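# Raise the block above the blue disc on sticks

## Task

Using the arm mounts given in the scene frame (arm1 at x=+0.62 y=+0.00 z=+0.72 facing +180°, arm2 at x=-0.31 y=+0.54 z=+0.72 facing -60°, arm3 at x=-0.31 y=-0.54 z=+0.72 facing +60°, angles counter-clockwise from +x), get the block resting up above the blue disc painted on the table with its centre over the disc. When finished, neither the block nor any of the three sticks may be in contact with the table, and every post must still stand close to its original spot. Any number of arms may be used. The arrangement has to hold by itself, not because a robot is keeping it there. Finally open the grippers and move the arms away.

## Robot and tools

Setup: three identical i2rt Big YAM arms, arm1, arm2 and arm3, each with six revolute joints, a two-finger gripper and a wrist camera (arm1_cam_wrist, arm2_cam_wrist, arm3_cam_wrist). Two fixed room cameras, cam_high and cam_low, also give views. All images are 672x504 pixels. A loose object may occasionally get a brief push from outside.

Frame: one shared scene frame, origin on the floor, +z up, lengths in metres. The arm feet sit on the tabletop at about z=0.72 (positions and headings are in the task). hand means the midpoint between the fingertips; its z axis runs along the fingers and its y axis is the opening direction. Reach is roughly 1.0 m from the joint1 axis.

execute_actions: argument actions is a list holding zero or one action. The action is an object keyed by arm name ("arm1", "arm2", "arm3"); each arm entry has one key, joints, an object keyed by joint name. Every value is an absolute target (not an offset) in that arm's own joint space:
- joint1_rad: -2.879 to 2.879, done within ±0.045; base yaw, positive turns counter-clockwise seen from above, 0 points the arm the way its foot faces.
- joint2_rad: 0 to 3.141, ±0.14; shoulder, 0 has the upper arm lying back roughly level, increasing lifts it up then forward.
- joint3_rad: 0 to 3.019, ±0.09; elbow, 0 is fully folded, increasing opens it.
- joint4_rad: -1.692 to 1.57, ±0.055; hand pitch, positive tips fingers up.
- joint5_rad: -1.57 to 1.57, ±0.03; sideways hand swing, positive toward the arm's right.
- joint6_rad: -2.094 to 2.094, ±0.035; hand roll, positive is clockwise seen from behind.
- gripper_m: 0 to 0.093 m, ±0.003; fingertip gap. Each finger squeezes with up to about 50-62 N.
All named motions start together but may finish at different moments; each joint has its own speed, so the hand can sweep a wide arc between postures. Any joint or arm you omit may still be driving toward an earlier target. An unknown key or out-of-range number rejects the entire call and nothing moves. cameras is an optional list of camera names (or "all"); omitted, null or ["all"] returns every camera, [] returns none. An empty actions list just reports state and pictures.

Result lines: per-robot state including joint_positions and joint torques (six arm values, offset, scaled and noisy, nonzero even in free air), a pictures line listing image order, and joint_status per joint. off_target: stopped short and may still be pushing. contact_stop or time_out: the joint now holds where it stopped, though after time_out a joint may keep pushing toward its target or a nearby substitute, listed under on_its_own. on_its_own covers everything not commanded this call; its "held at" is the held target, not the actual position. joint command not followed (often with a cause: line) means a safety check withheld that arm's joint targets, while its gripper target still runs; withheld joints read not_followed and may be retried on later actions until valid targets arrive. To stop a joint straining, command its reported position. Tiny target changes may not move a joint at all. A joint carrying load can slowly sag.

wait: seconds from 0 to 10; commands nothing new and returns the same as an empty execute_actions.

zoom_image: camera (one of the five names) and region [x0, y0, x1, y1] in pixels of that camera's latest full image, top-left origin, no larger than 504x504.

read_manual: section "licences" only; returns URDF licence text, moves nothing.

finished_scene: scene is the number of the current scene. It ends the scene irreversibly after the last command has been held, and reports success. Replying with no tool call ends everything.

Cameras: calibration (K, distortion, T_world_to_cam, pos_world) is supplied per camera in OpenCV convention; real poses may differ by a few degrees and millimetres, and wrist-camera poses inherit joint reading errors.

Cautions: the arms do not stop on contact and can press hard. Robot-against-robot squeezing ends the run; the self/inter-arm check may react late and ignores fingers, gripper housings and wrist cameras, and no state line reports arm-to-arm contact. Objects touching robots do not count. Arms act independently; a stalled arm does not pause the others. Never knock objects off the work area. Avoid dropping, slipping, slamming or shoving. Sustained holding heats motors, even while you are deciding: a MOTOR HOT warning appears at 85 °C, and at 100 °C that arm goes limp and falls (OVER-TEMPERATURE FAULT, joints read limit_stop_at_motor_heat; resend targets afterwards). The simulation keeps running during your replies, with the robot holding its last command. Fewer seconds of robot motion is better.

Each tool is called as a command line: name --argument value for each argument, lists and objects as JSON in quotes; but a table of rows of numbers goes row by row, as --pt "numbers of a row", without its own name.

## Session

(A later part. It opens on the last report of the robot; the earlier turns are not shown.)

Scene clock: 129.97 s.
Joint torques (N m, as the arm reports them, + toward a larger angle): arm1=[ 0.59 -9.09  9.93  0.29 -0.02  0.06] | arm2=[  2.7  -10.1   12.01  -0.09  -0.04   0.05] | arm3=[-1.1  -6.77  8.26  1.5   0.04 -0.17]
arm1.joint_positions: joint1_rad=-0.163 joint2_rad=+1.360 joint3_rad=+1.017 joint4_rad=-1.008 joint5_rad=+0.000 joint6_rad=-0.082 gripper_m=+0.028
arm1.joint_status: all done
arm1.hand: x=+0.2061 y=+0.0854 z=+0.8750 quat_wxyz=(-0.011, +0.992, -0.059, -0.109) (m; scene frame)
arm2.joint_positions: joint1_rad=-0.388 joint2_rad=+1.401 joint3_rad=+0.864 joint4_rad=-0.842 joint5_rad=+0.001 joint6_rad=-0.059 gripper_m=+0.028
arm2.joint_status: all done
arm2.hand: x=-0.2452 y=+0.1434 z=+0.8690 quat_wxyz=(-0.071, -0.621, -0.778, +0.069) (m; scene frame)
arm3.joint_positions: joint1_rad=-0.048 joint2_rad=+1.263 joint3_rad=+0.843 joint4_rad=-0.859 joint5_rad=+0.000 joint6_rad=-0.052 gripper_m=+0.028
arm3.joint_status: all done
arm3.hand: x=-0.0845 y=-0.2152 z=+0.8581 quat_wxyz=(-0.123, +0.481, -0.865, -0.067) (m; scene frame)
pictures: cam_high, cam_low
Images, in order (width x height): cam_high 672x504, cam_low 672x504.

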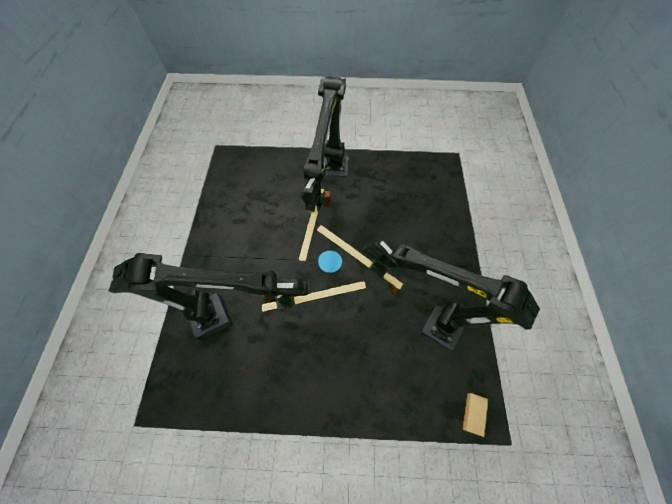

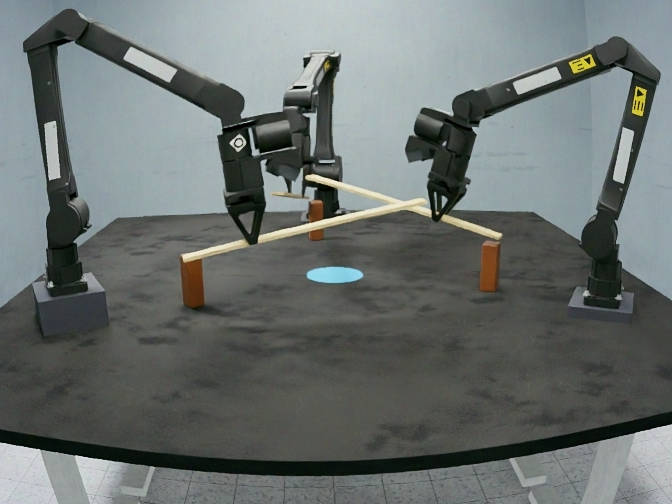

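execute_actions --actions '[]'

Scene clock: 132.30 s.
Joint torques (N m, as the arm reports them, + toward a larger angle): arm1=[ 0.55 -9.22  9.92  0.28 -0.02  0.07] | arm2=[ 2.35 -9.96 12.05  0.02 -0.07  0.04] | arm3=[-1.56 -6.47  8.24  1.52  0.04 -0.18]
arm1.joint_positions: joint1_rad=-0.163 joint2_rad=+1.360 joint3_rad=+1.017 joint4_rad=-1.008 joint5_rad=+0.000 joint6_rad=-0.082 gripper_m=+0.028
arm1.joint_status: all done
arm1.hand: x=+0.2061 y=+0.0854 z=+0.8750 quat_wxyz=(-0.011, +0.992, -0.059, -0.109) (m; scene frame)
arm2.joint_positions: joint1_rad=-0.388 joint2_rad=+1.401 joint3_rad=+0.864 joint4_rad=-0.842 joint5_rad=+0.001 joint6_rad=-0.059 gripper_m=+0.028
arm2.joint_status: all done
arm2.hand: x=-0.2452 y=+0.1434 z=+0.8690 quat_wxyz=(-0.071, -0.621, -0.778, +0.069) (m; scene frame)
arm3.joint_positions: joint1_rad=-0.048 joint2_rad=+1.263 joint3_rad=+0.843 joint4_rad=-0.859 joint5_rad=+0.000 joint6_rad=-0.052 gripper_m=+0.028
arm3.joint_status: all done
arm3.hand: x=-0.0845 y=-0.2152 z=+0.8581 quat_wxyz=(-0.123, +0.481, -0.865, -0.067) (m; scene frame)
pictures: arm1_cam_wrist, arm2_cam_wrist, arm3_cam_wrist, cam_high, cam_low
camera_calibration (this result's frames):
arm1_cam_wrist: T_world_to_cam=[[0.128507, 0.991683, 0.00707544, -0.122088], [0.908934, -0.120631, 0.399109, -0.51811], [0.396643, -0.0448571, -0.916876, 0.847007], [0, 0, 0, 1]] pos_world=[0.150657, 0.0965671, 0.984247]
arm2_cam_wrist: T_world_to_cam=[[-0.976156, -0.216038, 0.0211414, -0.225353], [-0.188709, 0.892716, 0.409202, -0.523316], [-0.107276, 0.395455, -0.912199, 0.832635], [0, 0, 0, 1]] pos_world=[-0.229412, 0.0892177, 0.978435]
arm3_cam_wrist: T_world_to_cam=[[0.839064, -0.544021, 0.0036057, -0.0446536], [-0.515676, -0.7932, 0.3239, -0.489439], [-0.173349, -0.273632, -0.946084, 0.863228], [0, 0, 0, 1]] pos_world=[-0.0652859, -0.176309, 0.975377]
Images, in order (width x height): arm1_cam_wrist 672x504, arm2_cam_wrist 672x504, arm3_cam_wrist 672x504, cam_high 672x504, cam_low 672x504.

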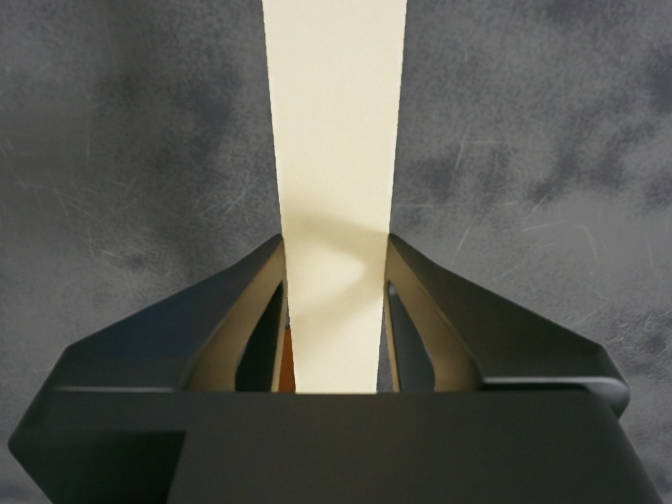

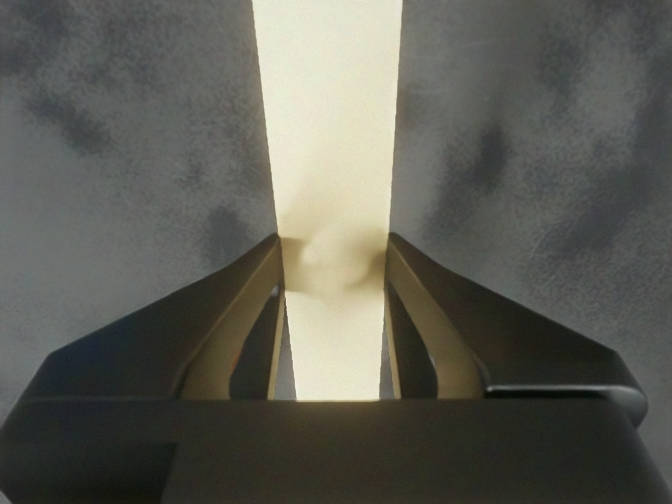

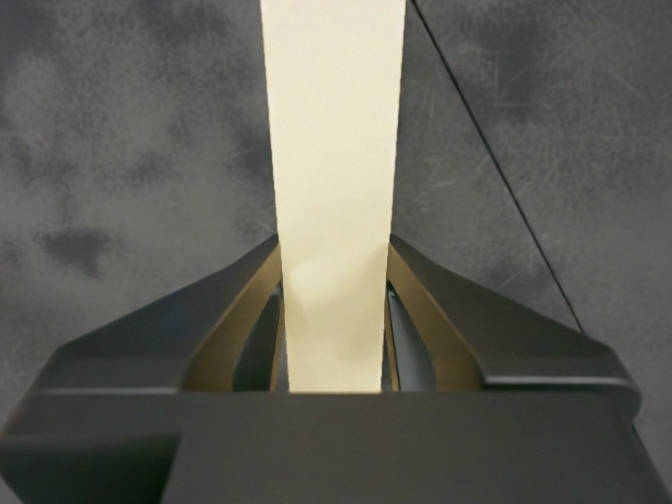

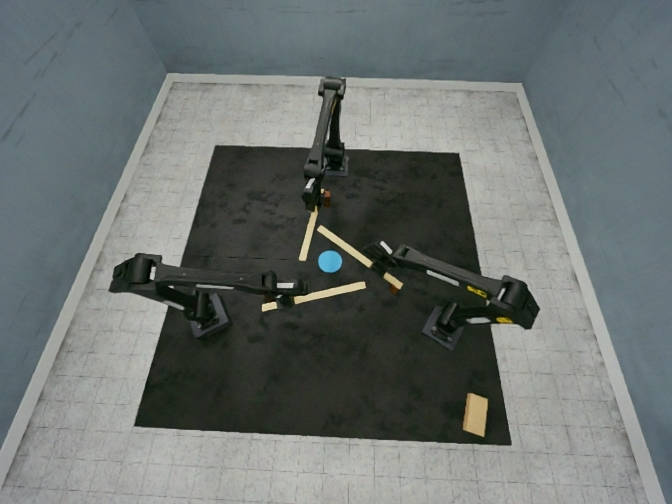

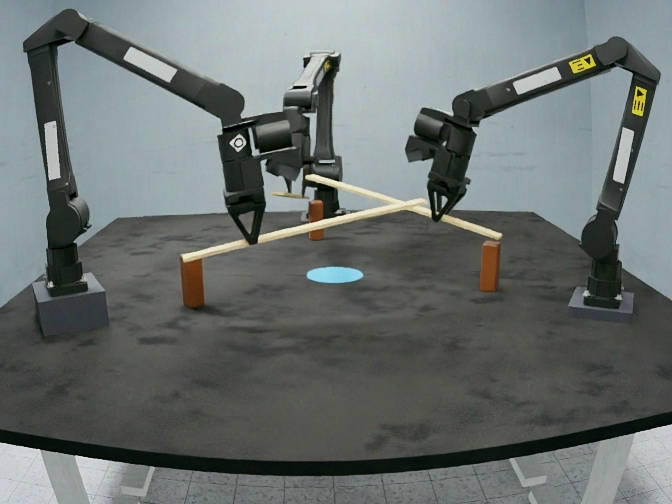

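execute_actions --actions '[{"arm1": {"joints": {"joint1_rad": -0.059}}, "arm2": {"joints": {"joint1_rad": -0.122}}}]'

Scene clock: 134.70 s.
Joint torques (N m, as the arm reports them, + toward a larger angle): arm1=[ 0.08 -9.18  9.92  0.27 -0.02  0.06] | arm2=[  1.33 -10.43  12.05  -0.05  -0.02   0.05] | arm3=[-1.   -6.78  8.22  1.42  0.03 -0.17]
arm1.joint_positions: joint1_rad=-0.057 joint2_rad=+1.360 joint3_rad=+1.017 joint4_rad=-1.008 joint5_rad=+0.000 joint6_rad=-0.082 gripper_m=+0.028
arm1.joint_status: all done
arm1.hand: x=+0.1995 y=+0.0414 z=+0.8753 quat_wxyz=(-0.005, +0.994, -0.007, -0.110) (m; scene frame)
arm2.joint_positions: joint1_rad=-0.114 joint2_rad=+1.401 joint3_rad=+0.864 joint4_rad=-0.842 joint5_rad=+0.000 joint6_rad=-0.057 gripper_m=+0.028
arm2.joint_status: all done
arm2.hand: x=-0.1408 y=+0.1755 z=+0.8681 quat_wxyz=(-0.078, -0.510, -0.855, +0.059) (m; scene frame)
arm3.joint_positions: joint1_rad=-0.048 joint2_rad=+1.263 joint3_rad=+0.843 joint4_rad=-0.859 joint5_rad=+0.000 joint6_rad=-0.052 gripper_m=+0.028
arm3.joint_status: not commanded
arm3.hand: x=-0.0845 y=-0.2152 z=+0.8581 quat_wxyz=(-0.123, +0.481, -0.865, -0.067) (m; scene frame)
pictures: arm1_cam_wrist, arm2_cam_wrist, arm3_cam_wrist, cam_high, cam_low
camera_calibration (this result's frames):
arm1_cam_wrist: T_world_to_cam=[[0.0235865, 0.999697, 0.00702727, -0.0570027], [0.916933, -0.0244335, 0.398292, -0.522474], [0.398343, -0.00295076, -0.917232, 0.846212], [0, 0, 0, 1]] pos_world=[0.143336, 0.0467165, 0.984671]
arm2_cam_wrist: T_world_to_cam=[[-0.882294, -0.470202, 0.0216175, -0.0590994], [-0.420795, 0.808501, 0.41141, -0.551736], [-0.210924, 0.353888, -0.911194, 0.822068], [0, 0, 0, 1]] pos_world=[-0.110917, 0.12737, 0.977331]
arm3_cam_wrist: T_world_to_cam=[[0.839064, -0.544021, 0.0036057, -0.0446536], [-0.515676, -0.7932, 0.3239, -0.489439], [-0.173349, -0.273632, -0.946084, 0.863228], [0, 0, 0, 1]] pos_world=[-0.0652859, -0.176309, 0.975377]
Images, in order (width x height): arm1_cam_wrist 672x504, arm2_cam_wrist 672x504, arm3_cam_wrist 672x504, cam_high 672x504, cam_low 672x504.

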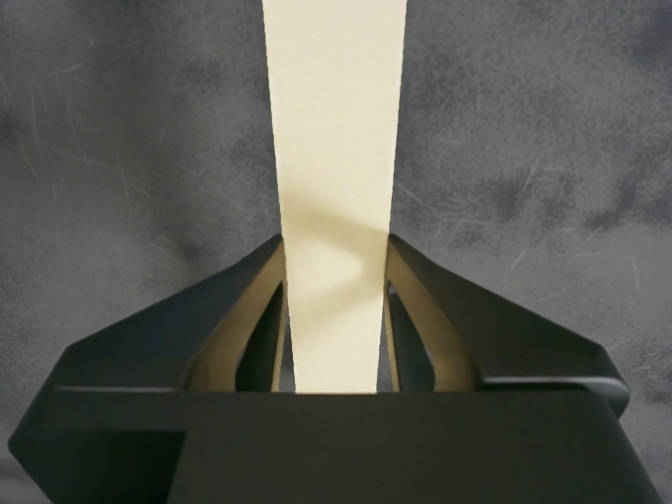

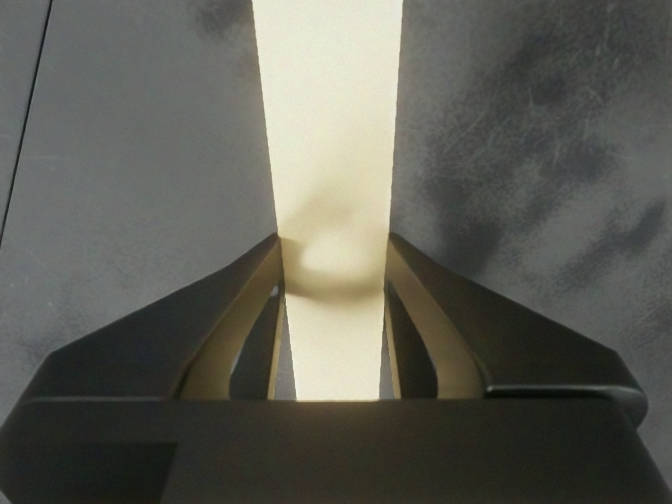

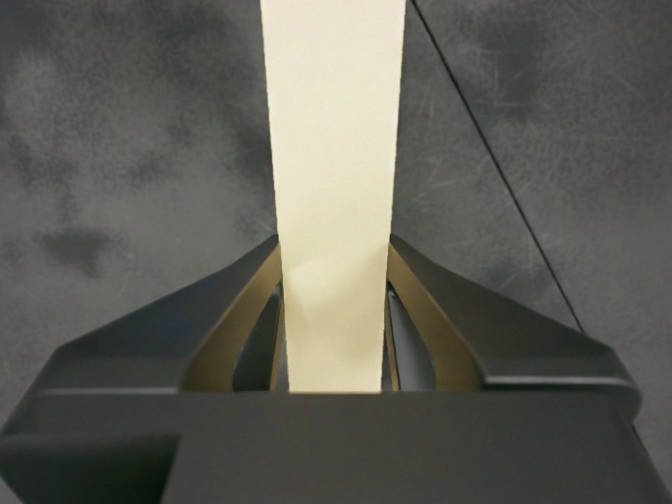

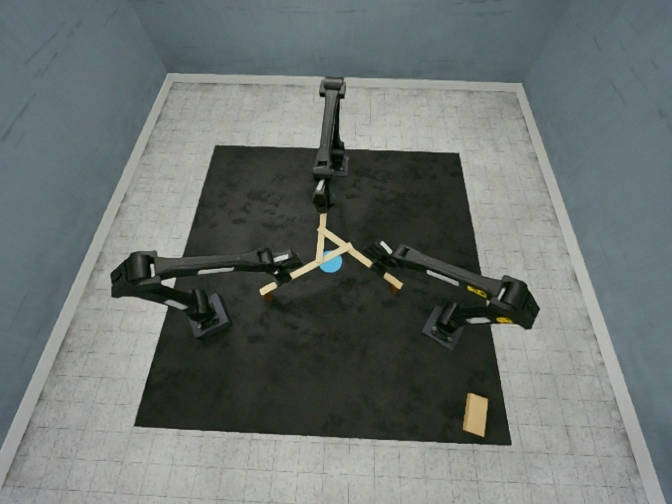

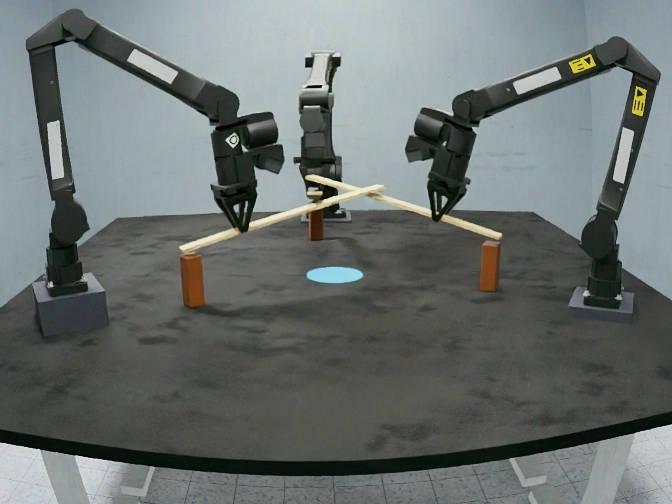

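zoom_image --camera "cam_high" --region '[250, 190, 410, 310]'

zoom_image --camera "cam_low" --region '[260, 150, 420, 250]'

Region (250, 190, 410, 310) of cam_high's 672x504 image, scaled by 3.150, with more detail than that image has; it fills the top 378 rows of this view, and the rest is white.

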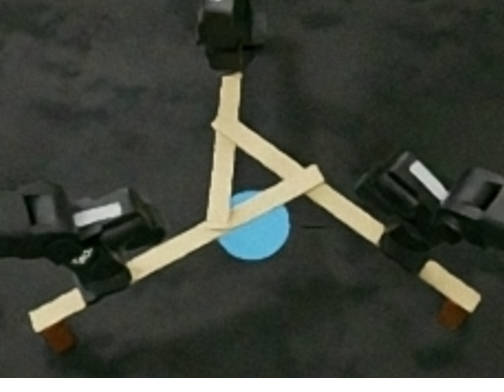

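Region (260, 150, 420, 250) of cam_low's 672x504 image, scaled by 3.150, with more detail than that image has; it fills the top 315 rows of this view, and the rest is white.

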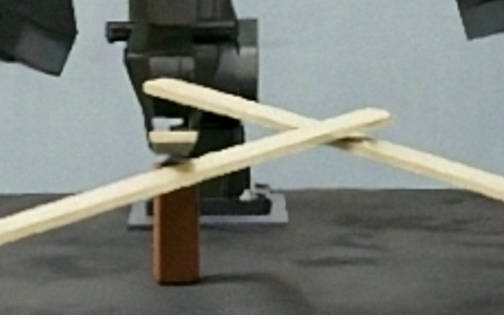

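zoom_image --camera "cam_high" --region '[295, 215, 365, 280]'

Region (295, 215, 365, 280) of cam_high's 672x504 image, scaled by 7.200, with more detail than that image has; it fills the top 468 rows of this view, and the rest is white.

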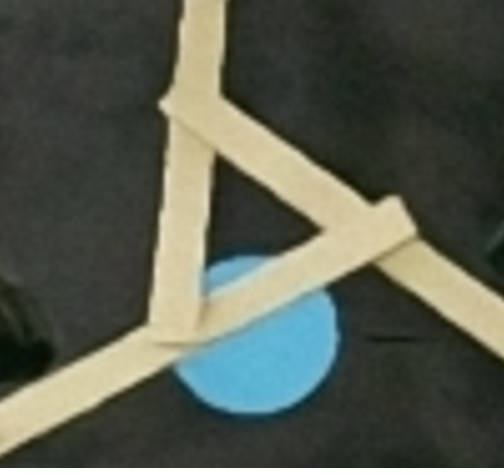

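zoom_image --camera "cam_low" --region '[160, 215, 260, 315]'

zoom_image --camera "cam_low" --region '[420, 200, 520, 300]'

Region (160, 215, 260, 315) of cam_low's 672x504 image, scaled by 5.040, with more detail than that image has.

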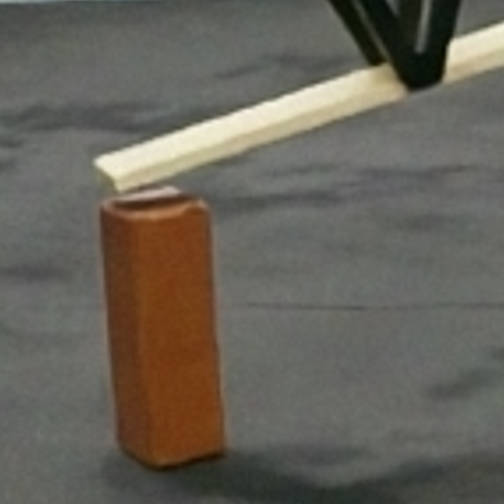

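Region (420, 200, 520, 300) of cam_low's 672x504 image, scaled by 5.040, with more detail than that image has.

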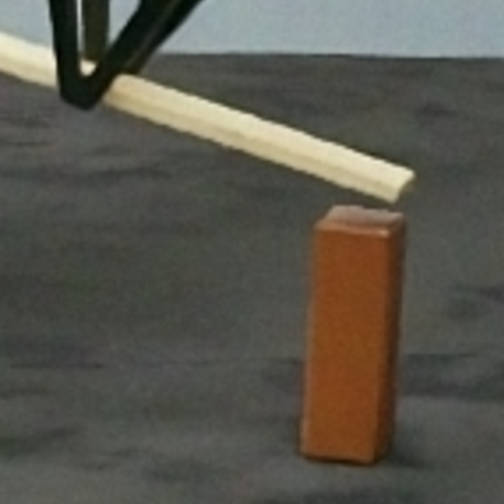

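execute_actions --actions '[{"arm1": {"joints": {"joint2_rad": 1.397, "joint3_rad": 1.088, "joint4_rad": -1.038}}, "arm2": {"joints": {"joint2_rad": 1.440, "joint3_rad": 0.942, "joint4_rad": -0.872}}, "arm3": {"joints": {"joint2_rad": 1.298, "joint3_rad": 0.902, "joint4_rad": -0.885}}}]' --cameras '["cam_high", "cam_low"]'

Scene clock: 144.07 s.
Joint torques (N m, as the arm reports them, + toward a larger angle): arm1=[ 0.15 -9.33 15.57  0.28 -0.02  0.06] | arm2=[  0.75 -11.14  12.26  -0.09  -0.04   0.01] | arm3=[-1.2  -6.37 11.59  0.5   0.03 -0.17]
arm1.joint_positions: joint1_rad=-0.057 joint2_rad=+1.384 joint3_rad=+1.039 joint4_rad=-1.026 joint5_rad=+0.000 joint6_rad=-0.082 gripper_m=+0.028
arm1.joint_status: all done
arm1.hand: x=+0.1955 y=+0.0418 z=+0.8735 quat_wxyz=(-0.005, +0.995, -0.007, -0.099) (m; scene frame)
arm2.joint_positions: joint1_rad=-0.114 joint2_rad=+1.433 joint3_rad=+0.897 joint4_rad=-0.862 joint5_rad=+0.000 joint6_rad=-0.057 gripper_m=+0.028
arm2.joint_status: all done
arm2.hand: x=-0.1372 y=+0.1677 z=+0.8678 quat_wxyz=(-0.071, -0.510, -0.855, +0.054) (m; scene frame)
arm3.joint_positions: joint1_rad=-0.048 joint2_rad=+1.288 joint3_rad=+0.843 joint4_rad=-0.880 joint5_rad=+0.000 joint6_rad=-0.052 gripper_m=+0.028
arm3.joint_status: all done
arm3.hand: x=-0.0878 y=-0.2196 z=+0.8474 quat_wxyz=(-0.103, +0.482, -0.868, -0.057) (m; scene frame)
pictures: cam_high, cam_low
Images, in order (width x height): cam_high 672x504, cam_low 672x504.

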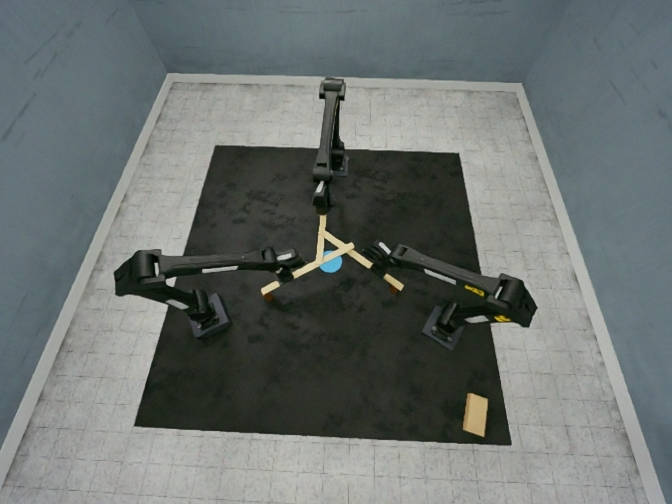

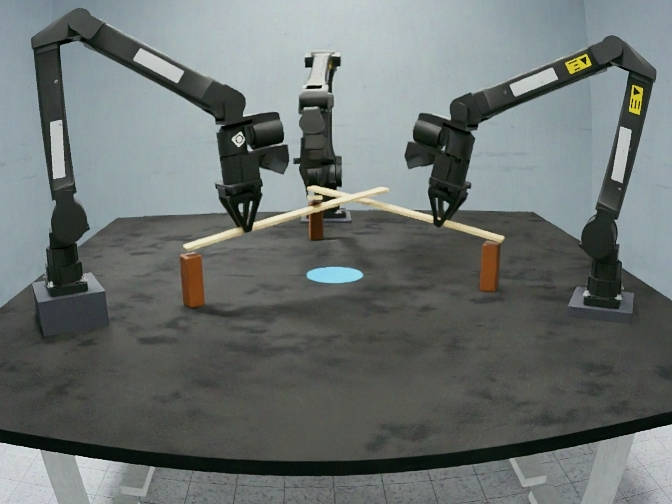

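zoom_image --camera "cam_low" --region '[270, 160, 410, 250]'

zoom_image --camera "cam_high" --region '[295, 215, 365, 280]'

Region (270, 160, 410, 250) of cam_low's 672x504 image, scaled by 3.600, with more detail than that image has; it fills the top 324 rows of this view, and the rest is white.

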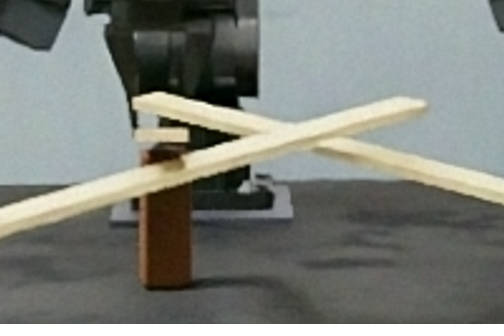

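Region (295, 215, 365, 280) of cam_high's 672x504 image, scaled by 7.200, with more detail than that image has; it fills the top 468 rows of this view, and the rest is white.

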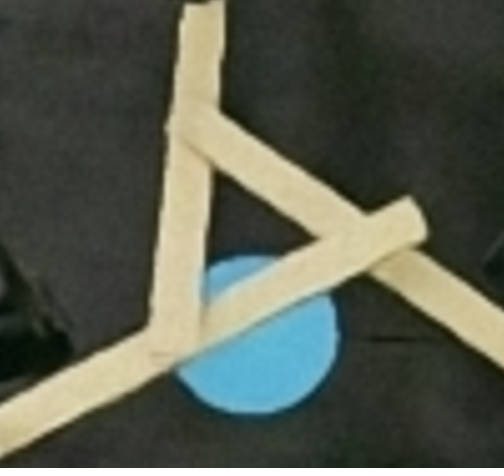

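execute_actions --actions '[{"arm1": {"joints": {"joint2_rad": 1.417, "joint3_rad": 1.105}}, "arm2": {"joints": {"joint2_rad": 1.453, "joint3_rad": 0.955}}, "arm3": {"joints": {"joint3_rad": 0.935}}}]' --cameras '["cam_high", "cam_low"]'

Scene clock: 146.40 s.
Joint torques (N m, as the arm reports them, + toward a larger angle): arm1=[ 0.17 -9.27 15.59  0.29 -0.02  0.07] | arm2=[  1.08 -10.55  12.34  -0.08  -0.06   0.05] | arm3=[-1.23 -6.52 11.72  0.64  0.02 -0.17]
arm1.joint_positions: joint1_rad=-0.057 joint2_rad=+1.398 joint3_rad=+1.056 joint4_rad=-1.026 joint5_rad=+0.000 joint6_rad=-0.082 gripper_m=+0.028
arm1.joint_status: all done
arm1.hand: x=+0.1891 y=+0.0424 z=+0.8748 quat_wxyz=(-0.005, +0.995, -0.007, -0.101) (m; scene frame)
arm2.joint_positions: joint1_rad=-0.114 joint2_rad=+1.442 joint3_rad=+0.909 joint4_rad=-0.863 joint5_rad=+0.000 joint6_rad=-0.057 gripper_m=+0.028
arm2.joint_status: all done
arm2.hand: x=-0.1354 y=+0.1637 z=+0.8686 quat_wxyz=(-0.072, -0.510, -0.855, +0.054) (m; scene frame)
arm3.joint_positions: joint1_rad=-0.049 joint2_rad=+1.289 joint3_rad=+0.877 joint4_rad=-0.882 joint5_rad=+0.000 joint6_rad=-0.052 gripper_m=+0.028
arm3.joint_status: all done
arm3.hand: x=-0.0802 y=-0.2093 z=+0.8606 quat_wxyz=(-0.117, +0.481, -0.866, -0.064) (m; scene frame)
pictures: cam_high, cam_low
Images, in order (width x height): cam_high 672x504, cam_low 672x504.

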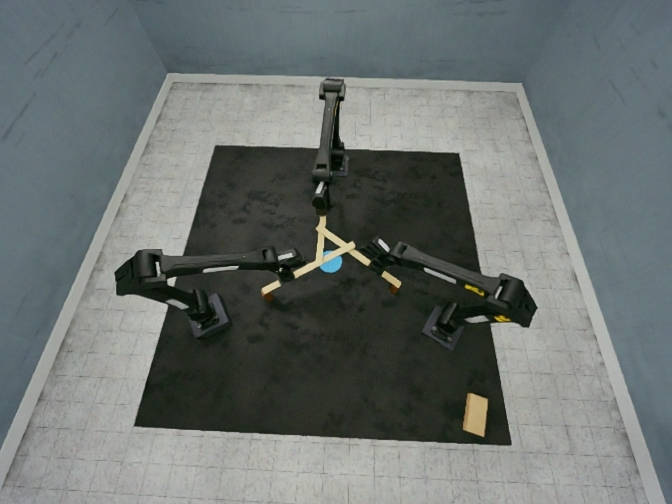

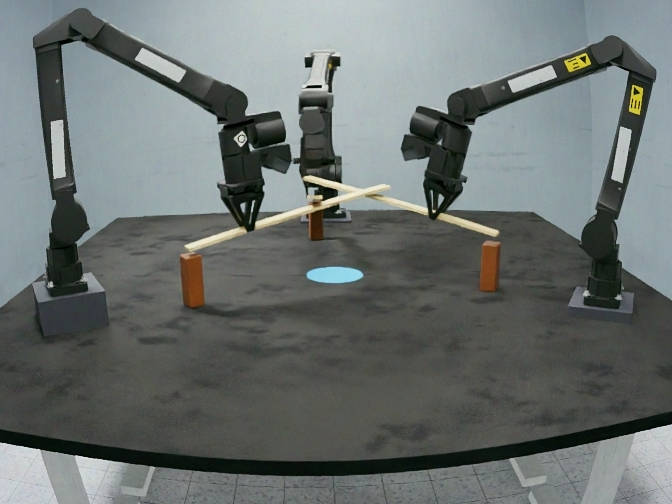

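zoom_image --camera "cam_low" --region '[280, 160, 410, 230]'

Region (280, 160, 410, 230) of cam_low's 672x504 image, scaled by 3.877, with more detail than that image has; it fills the top 271 rows of this view, and the rest is white.

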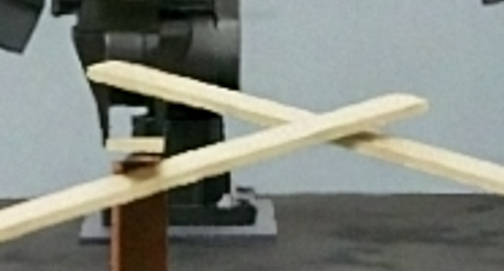

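execute_actions --actions '[{"arm1": {"joints": {"joint2_rad": 1.437, "joint3_rad": 1.078, "joint4_rad": -1.067}}, "arm2": {"joints": {"joint2_rad": 1.483, "joint3_rad": 0.930, "joint4_rad": -0.899}}, "arm3": {"joints": {"joint2_rad": 1.351, "joint3_rad": 0.902, "joint4_rad": -0.892}}}]' --cameras '["cam_high", "cam_low"]'

Scene clock: 148.90 s.
Joint torques (N m, as the arm reports them, + toward a larger angle): arm1=[ 0.09 -9.81 12.61  0.16 -0.02  0.07] | arm2=[  0.95 -11.11   9.99  -0.15  -0.02   0.  ] | arm3=[-1.25 -7.64  8.98  0.47  0.01 -0.17]
arm1.joint_positions: joint1_rad=-0.057 joint2_rad=+1.422 joint3_rad=+1.056 joint4_rad=-1.054 joint5_rad=+0.000 joint6_rad=-0.082 gripper_m=+0.028
arm1.joint_status: all done
arm1.hand: x=+0.1955 y=+0.0417 z=+0.8638 quat_wxyz=(-0.002, +0.997, -0.006, -0.075) (m; scene frame)
arm2.joint_positions: joint1_rad=-0.114 joint2_rad=+1.476 joint3_rad=+0.909 joint4_rad=-0.889 joint5_rad=+0.000 joint6_rad=-0.056 gripper_m=+0.028
arm2.joint_status: all done
arm2.hand: x=-0.1390 y=+0.1711 z=+0.8546 quat_wxyz=(-0.047, -0.512, -0.857, +0.038) (m; scene frame)
arm3.joint_positions: joint1_rad=-0.049 joint2_rad=+1.350 joint3_rad=+0.877 joint4_rad=-0.888 joint5_rad=+0.000 joint6_rad=-0.052 gripper_m=+0.028
arm3.joint_status: all done
arm3.hand: x=-0.0820 y=-0.2114 z=+0.8374 quat_wxyz=(-0.087, +0.483, -0.870, -0.049) (m; scene frame)
pictures: cam_high, cam_low
Images, in order (width x height): cam_high 672x504, cam_low 672x504.

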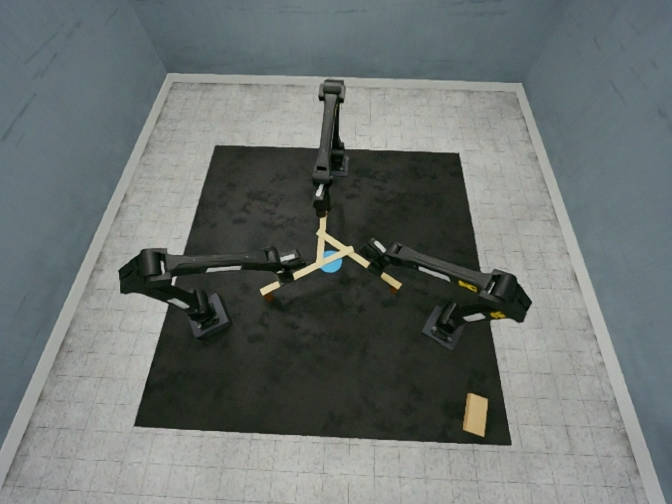

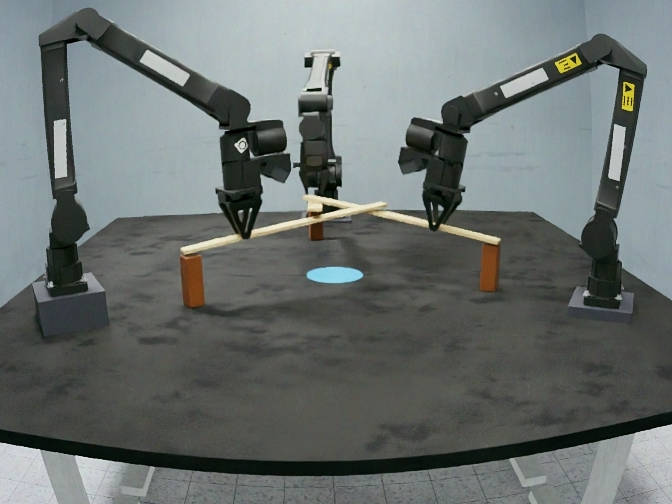

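zoom_image --camera "cam_low" --region '[280, 175, 410, 245]'

zoom_image --camera "cam_low" --region '[160, 215, 260, 315]'

zoom_image --camera "cam_low" --region '[420, 200, 520, 300]'

zoom_image --camera "cam_high" --region '[250, 190, 410, 310]'

Region (280, 175, 410, 245) of cam_low's 672x504 image, scaled by 3.877, with more detail than that image has; it fills the top 271 rows of this view, and the rest is white.

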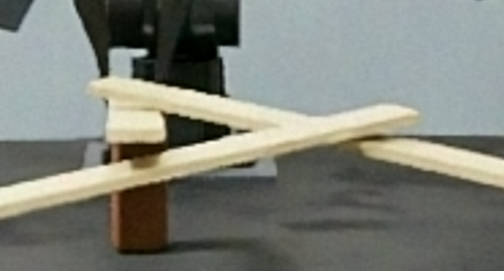

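Region (160, 215, 260, 315) of cam_low's 672x504 image, scaled by 5.040, with more detail than that image has.

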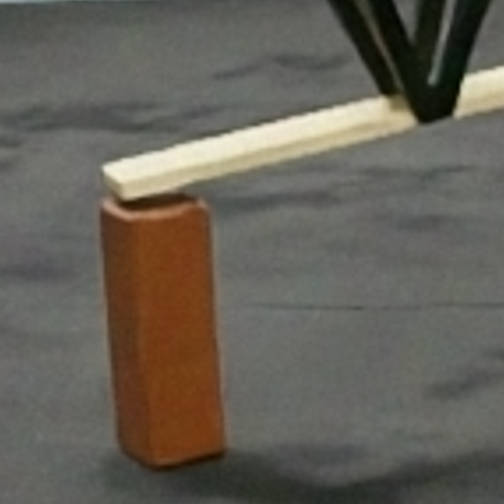

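Region (420, 200, 520, 300) of cam_low's 672x504 image, scaled by 5.040, with more detail than that image has.

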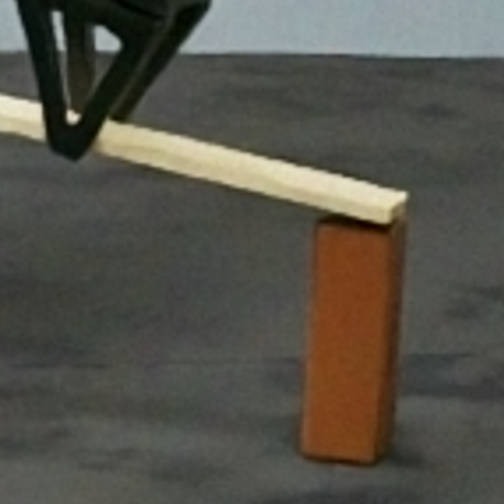

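Region (250, 190, 410, 310) of cam_high's 672x504 image, scaled by 3.150, with more detail than that image has; it fills the top 378 rows of this view, and the rest is white.

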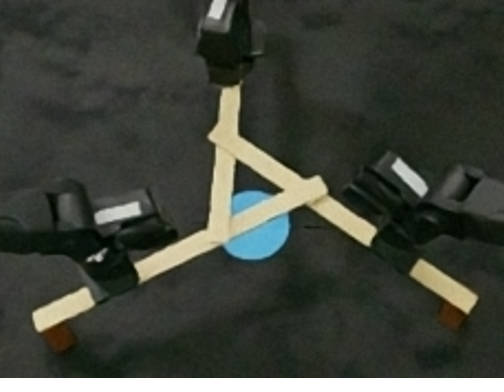

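execute_actions --actions '[{"arm1": {"joints": {"joint2_rad": 1.464, "joint4_rad": -1.078}}, "arm2": {"joints": {"joint2_rad": 1.508, "joint4_rad": -0.903}}, "arm3": {"joints": {"joint2_rad": 1.380, "joint4_rad": -0.910}}}]' --cameras '["cam_high", "cam_low"]'

Scene clock: 151.07 s.
Joint torques (N m, as the arm reports them, + toward a larger angle): arm1=[  0.14 -10.    12.48   0.09  -0.02   0.06] | arm2=[  0.99 -11.35   9.83  -0.15  -0.02   0.  ] | arm3=[-1.13 -7.28  8.89  0.4   0.01 -0.19]
arm1.joint_positions: joint1_rad=-0.057 joint2_rad=+1.449 joint3_rad=+1.056 joint4_rad=-1.065 joint5_rad=+0.000 joint6_rad=-0.082 gripper_m=+0.028
arm1.joint_status: all done
arm1.hand: x=+0.1983 y=+0.0414 z=+0.8524 quat_wxyz=(-0.001, +0.998, -0.006, -0.056) (m; scene frame)
arm2.joint_positions: joint1_rad=-0.114 joint2_rad=+1.499 joint3_rad=+0.909 joint4_rad=-0.892 joint5_rad=+0.000 joint6_rad=-0.056 gripper_m=+0.028
arm2.joint_status: all done
arm2.hand: x=-0.1400 y=+0.1732 z=+0.8456 quat_wxyz=(-0.036, -0.512, -0.857, +0.030) (m; scene frame)
arm3.joint_positions: joint1_rad=-0.049 joint2_rad=+1.369 joint3_rad=+0.877 joint4_rad=-0.904 joint5_rad=+0.000 joint6_rad=-0.052 gripper_m=+0.028
arm3.joint_status: all done
arm3.hand: x=-0.0848 y=-0.2153 z=+0.8292 quat_wxyz=(-0.070, +0.484, -0.871, -0.041) (m; scene frame)
pictures: cam_high, cam_low
Images, in order (width x height): cam_high 672x504, cam_low 672x504.

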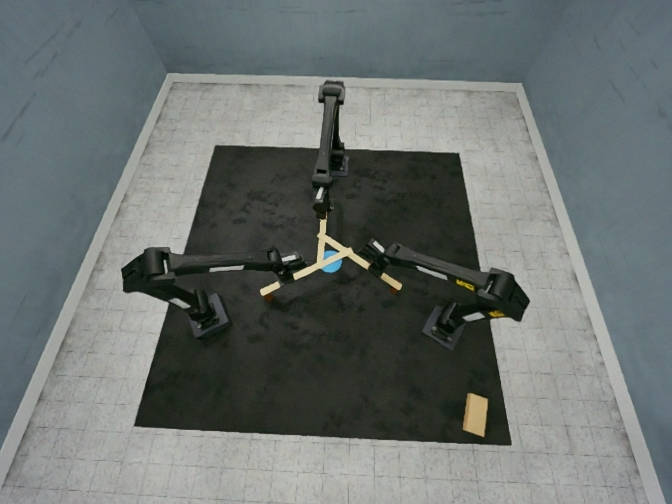

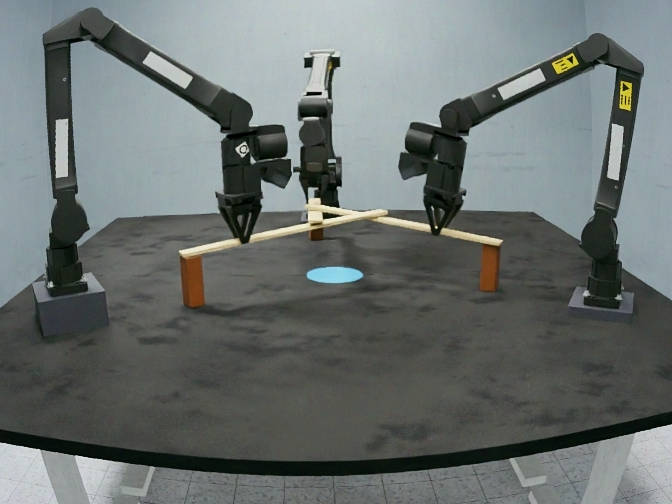

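zoom_image --camera "cam_low" --region '[280, 180, 410, 250]'

zoom_image --camera "cam_low" --region '[160, 215, 260, 315]'

zoom_image --camera "cam_low" --region '[420, 200, 520, 300]'

zoom_image --camera "cam_high" --region '[250, 190, 410, 310]'

Region (280, 180, 410, 250) of cam_low's 672x504 image, scaled by 3.877, with more detail than that image has; it fills the top 271 rows of this view, and the rest is white.

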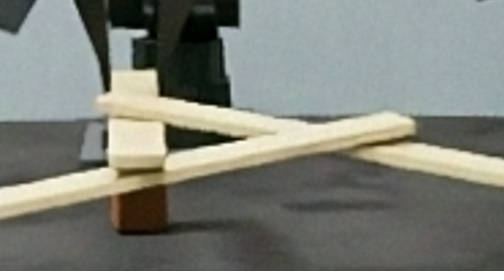

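Region (160, 215, 260, 315) of cam_low's 672x504 image, scaled by 5.040, with more detail than that image has.

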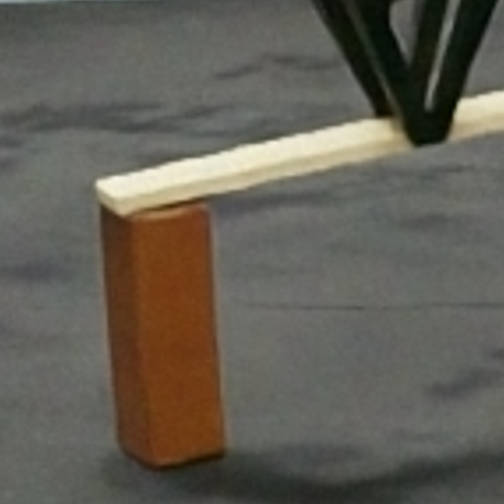

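Region (420, 200, 520, 300) of cam_low's 672x504 image, scaled by 5.040, with more detail than that image has.

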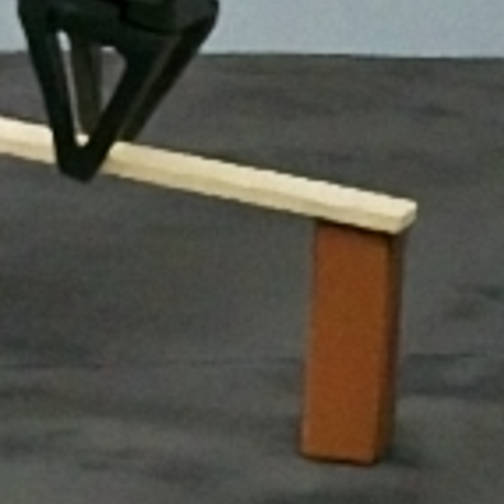

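Region (250, 190, 410, 310) of cam_high's 672x504 image, scaled by 3.150, with more detail than that image has; it fills the top 378 rows of this view, and the rest is white.

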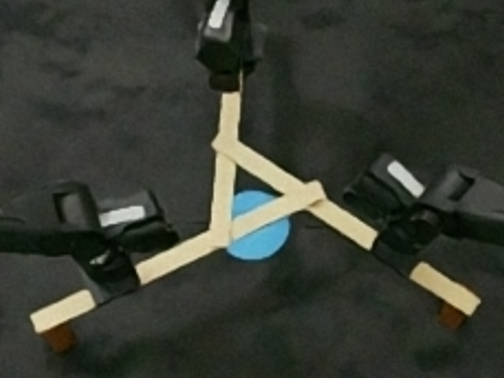

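execute_actions --actions '[{"arm1": {"joints": {"joint2_rad": 1.470, "joint4_rad": -1.083}}, "arm2": {"joints": {"joint2_rad": 1.513, "joint4_rad": -0.908}}, "arm3": {"joints": {"joint2_rad": 1.386, "joint4_rad": -0.915}}}]' --cameras '["cam_high", "cam_low"]'

Scene clock: 152.67 s.
Joint torques (N m, as the arm reports them, + toward a larger angle): arm1=[ 0.16 -9.43 12.47  0.06 -0.02  0.06] | arm2=[  1.1  -10.92   9.83  -0.23  -0.04   0.01] | arm3=[-1.29 -6.56  8.86  0.36  0.01 -0.17]
arm1.joint_positions: joint1_rad=-0.057 joint2_rad=+1.449 joint3_rad=+1.056 joint4_rad=-1.070 joint5_rad=+0.000 joint6_rad=-0.082 gripper_m=+0.028
arm1.joint_status: all done
arm1.hand: x=+0.1995 y=+0.0412 z=+0.8522 quat_wxyz=(+0.000, +0.999, -0.006, -0.054) (m; scene frame)
arm2.joint_positions: joint1_rad=-0.114 joint2_rad=+1.500 joint3_rad=+0.909 joint4_rad=-0.897 joint5_rad=+0.000 joint6_rad=-0.056 gripper_m=+0.028
arm2.joint_status: all done
arm2.hand: x=-0.1406 y=+0.1744 z=+0.8453 quat_wxyz=(-0.034, -0.512, -0.858, +0.029) (m; scene frame)
arm3.joint_positions: joint1_rad=-0.049 joint2_rad=+1.370 joint3_rad=+0.877 joint4_rad=-0.909 joint5_rad=+0.000 joint6_rad=-0.052 gripper_m=+0.028
arm3.joint_status: all done
arm3.hand: x=-0.0855 y=-0.2162 z=+0.8288 quat_wxyz=(-0.068, +0.485, -0.871, -0.040) (m; scene frame)
pictures: cam_high, cam_low
Images, in order (width x height): cam_high 672x504, cam_low 672x504.

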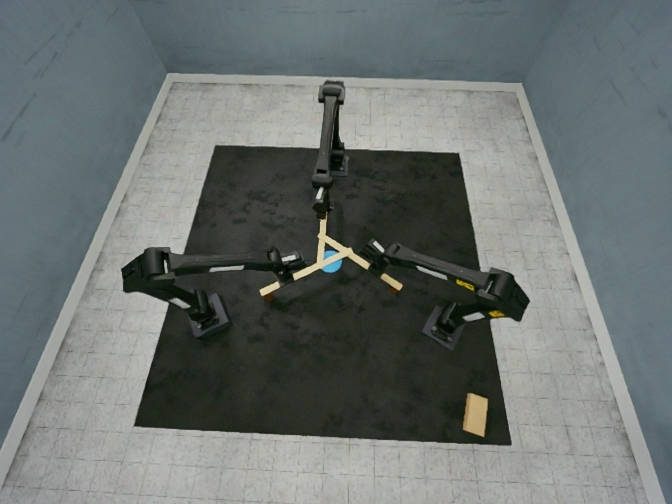

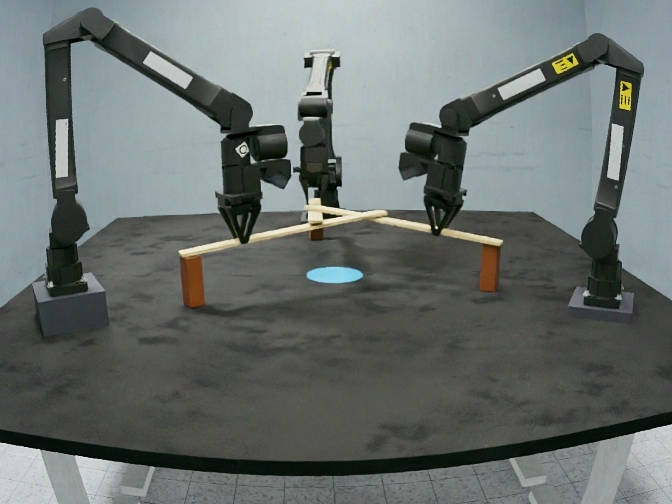

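execute_actions --actions '[{"arm1": {"joints": {"gripper_m": 0.036}}, "arm2": {"joints": {"gripper_m": 0.036}}, "arm3": {"joints": {"gripper_m": 0.036}}}]'

Scene clock: 157.20 s.
Joint torques (N m, as the arm reports them, + toward a larger angle): arm1=[ 0.18 -9.65 12.44  0.1  -0.02  0.06] | arm2=[  1.43 -11.07   9.77  -0.26   0.    -0.01] | arm3=[-1.12 -6.64  8.85  0.33  0.04 -0.17]
arm1.joint_positions: joint1_rad=-0.057 joint2_rad=+1.449 joint3_rad=+1.056 joint4_rad=-1.070 joint5_rad=+0.000 joint6_rad=-0.082 gripper_m=+0.036
arm1.joint_status: all done
arm1.hand: x=+0.1995 y=+0.0412 z=+0.8522 quat_wxyz=(+0.000, +0.999, -0.006, -0.054) (m; scene frame)
arm2.joint_positions: joint1_rad=-0.114 joint2_rad=+1.500 joint3_rad=+0.909 joint4_rad=-0.897 joint5_rad=+0.000 joint6_rad=-0.056 gripper_m=+0.036
arm2.joint_status: all done
arm2.hand: x=-0.1406 y=+0.1744 z=+0.8453 quat_wxyz=(-0.034, -0.512, -0.858, +0.029) (m; scene frame)
arm3.joint_positions: joint1_rad=-0.049 joint2_rad=+1.370 joint3_rad=+0.877 joint4_rad=-0.909 joint5_rad=+0.000 joint6_rad=-0.052 gripper_m=+0.036
arm3.joint_status: all done
arm3.hand: x=-0.0855 y=-0.2162 z=+0.8288 quat_wxyz=(-0.068, +0.485, -0.871, -0.040) (m; scene frame)
pictures: arm1_cam_wrist, arm2_cam_wrist, arm3_cam_wrist, cam_high, cam_low
camera_calibration (this result's frames):
arm1_cam_wrist: T_world_to_cam=[[0.0222933, 0.999751, -0.00102676, -0.0495303], [0.866475, -0.018809, 0.498866, -0.589077], [0.498723, -0.012011, -0.866678, 0.762314], [0, 0, 0, 1]] pos_world=[0.131342, 0.0475942, 0.954501]
arm2_cam_wrist: T_world_to_cam=[[-0.88229, -0.470441, 0.0158341, -0.0539519], [-0.398599, 0.764601, 0.506463, -0.611003], [-0.250368, 0.440536, -0.862116, 0.739632], [0, 0, 0, 1]] pos_world=[-0.105967, 0.115958, 0.947954]
arm3_cam_wrist: T_world_to_cam=[[0.83996, -0.542649, -0.000340043, -0.0406715], [-0.487519, -0.754901, 0.438691, -0.56568], [-0.238312, -0.368317, -0.898638, 0.769747], [0, 0, 0, 1]] pos_world=[-0.0581777, -0.165592, 0.939869]
Images, in order (width x height): arm1_cam_wrist 672x504, arm2_cam_wrist 672x504, arm3_cam_wrist 672x504, cam_high 672x504, cam_low 672x504.

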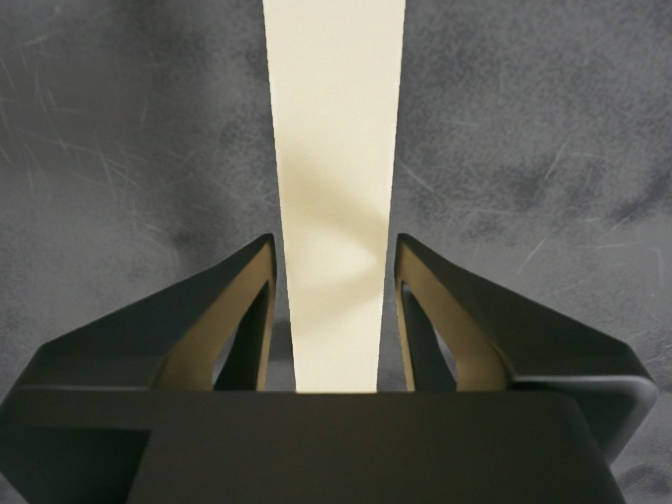

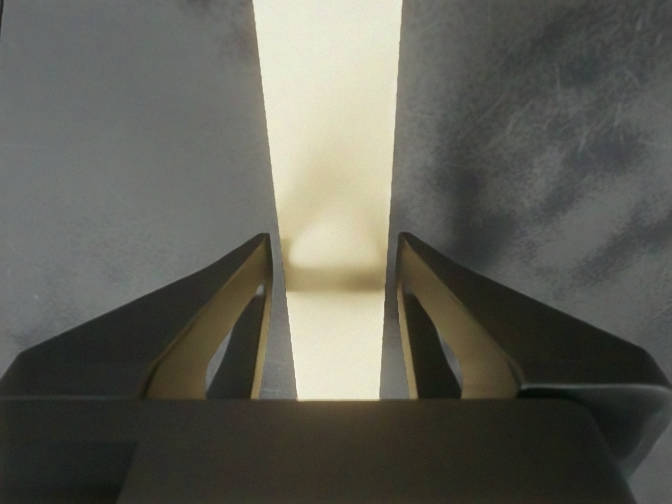

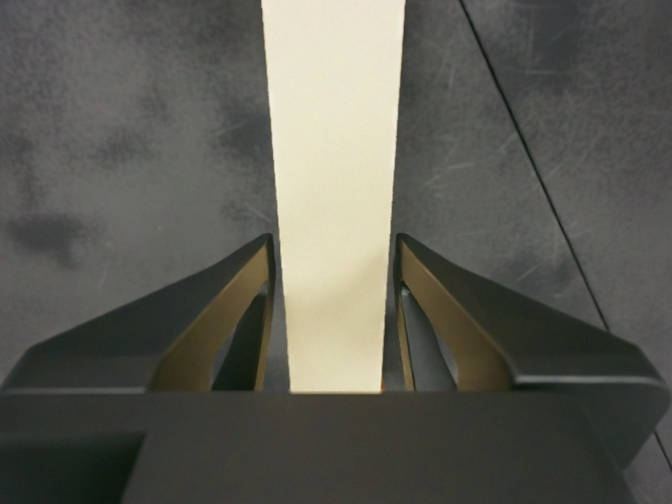

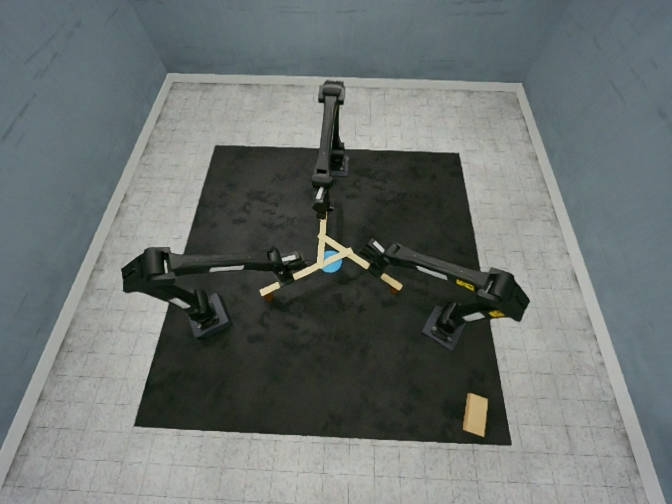

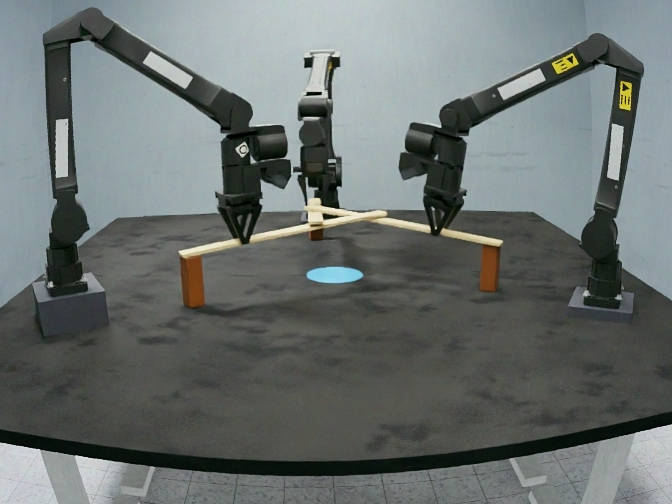

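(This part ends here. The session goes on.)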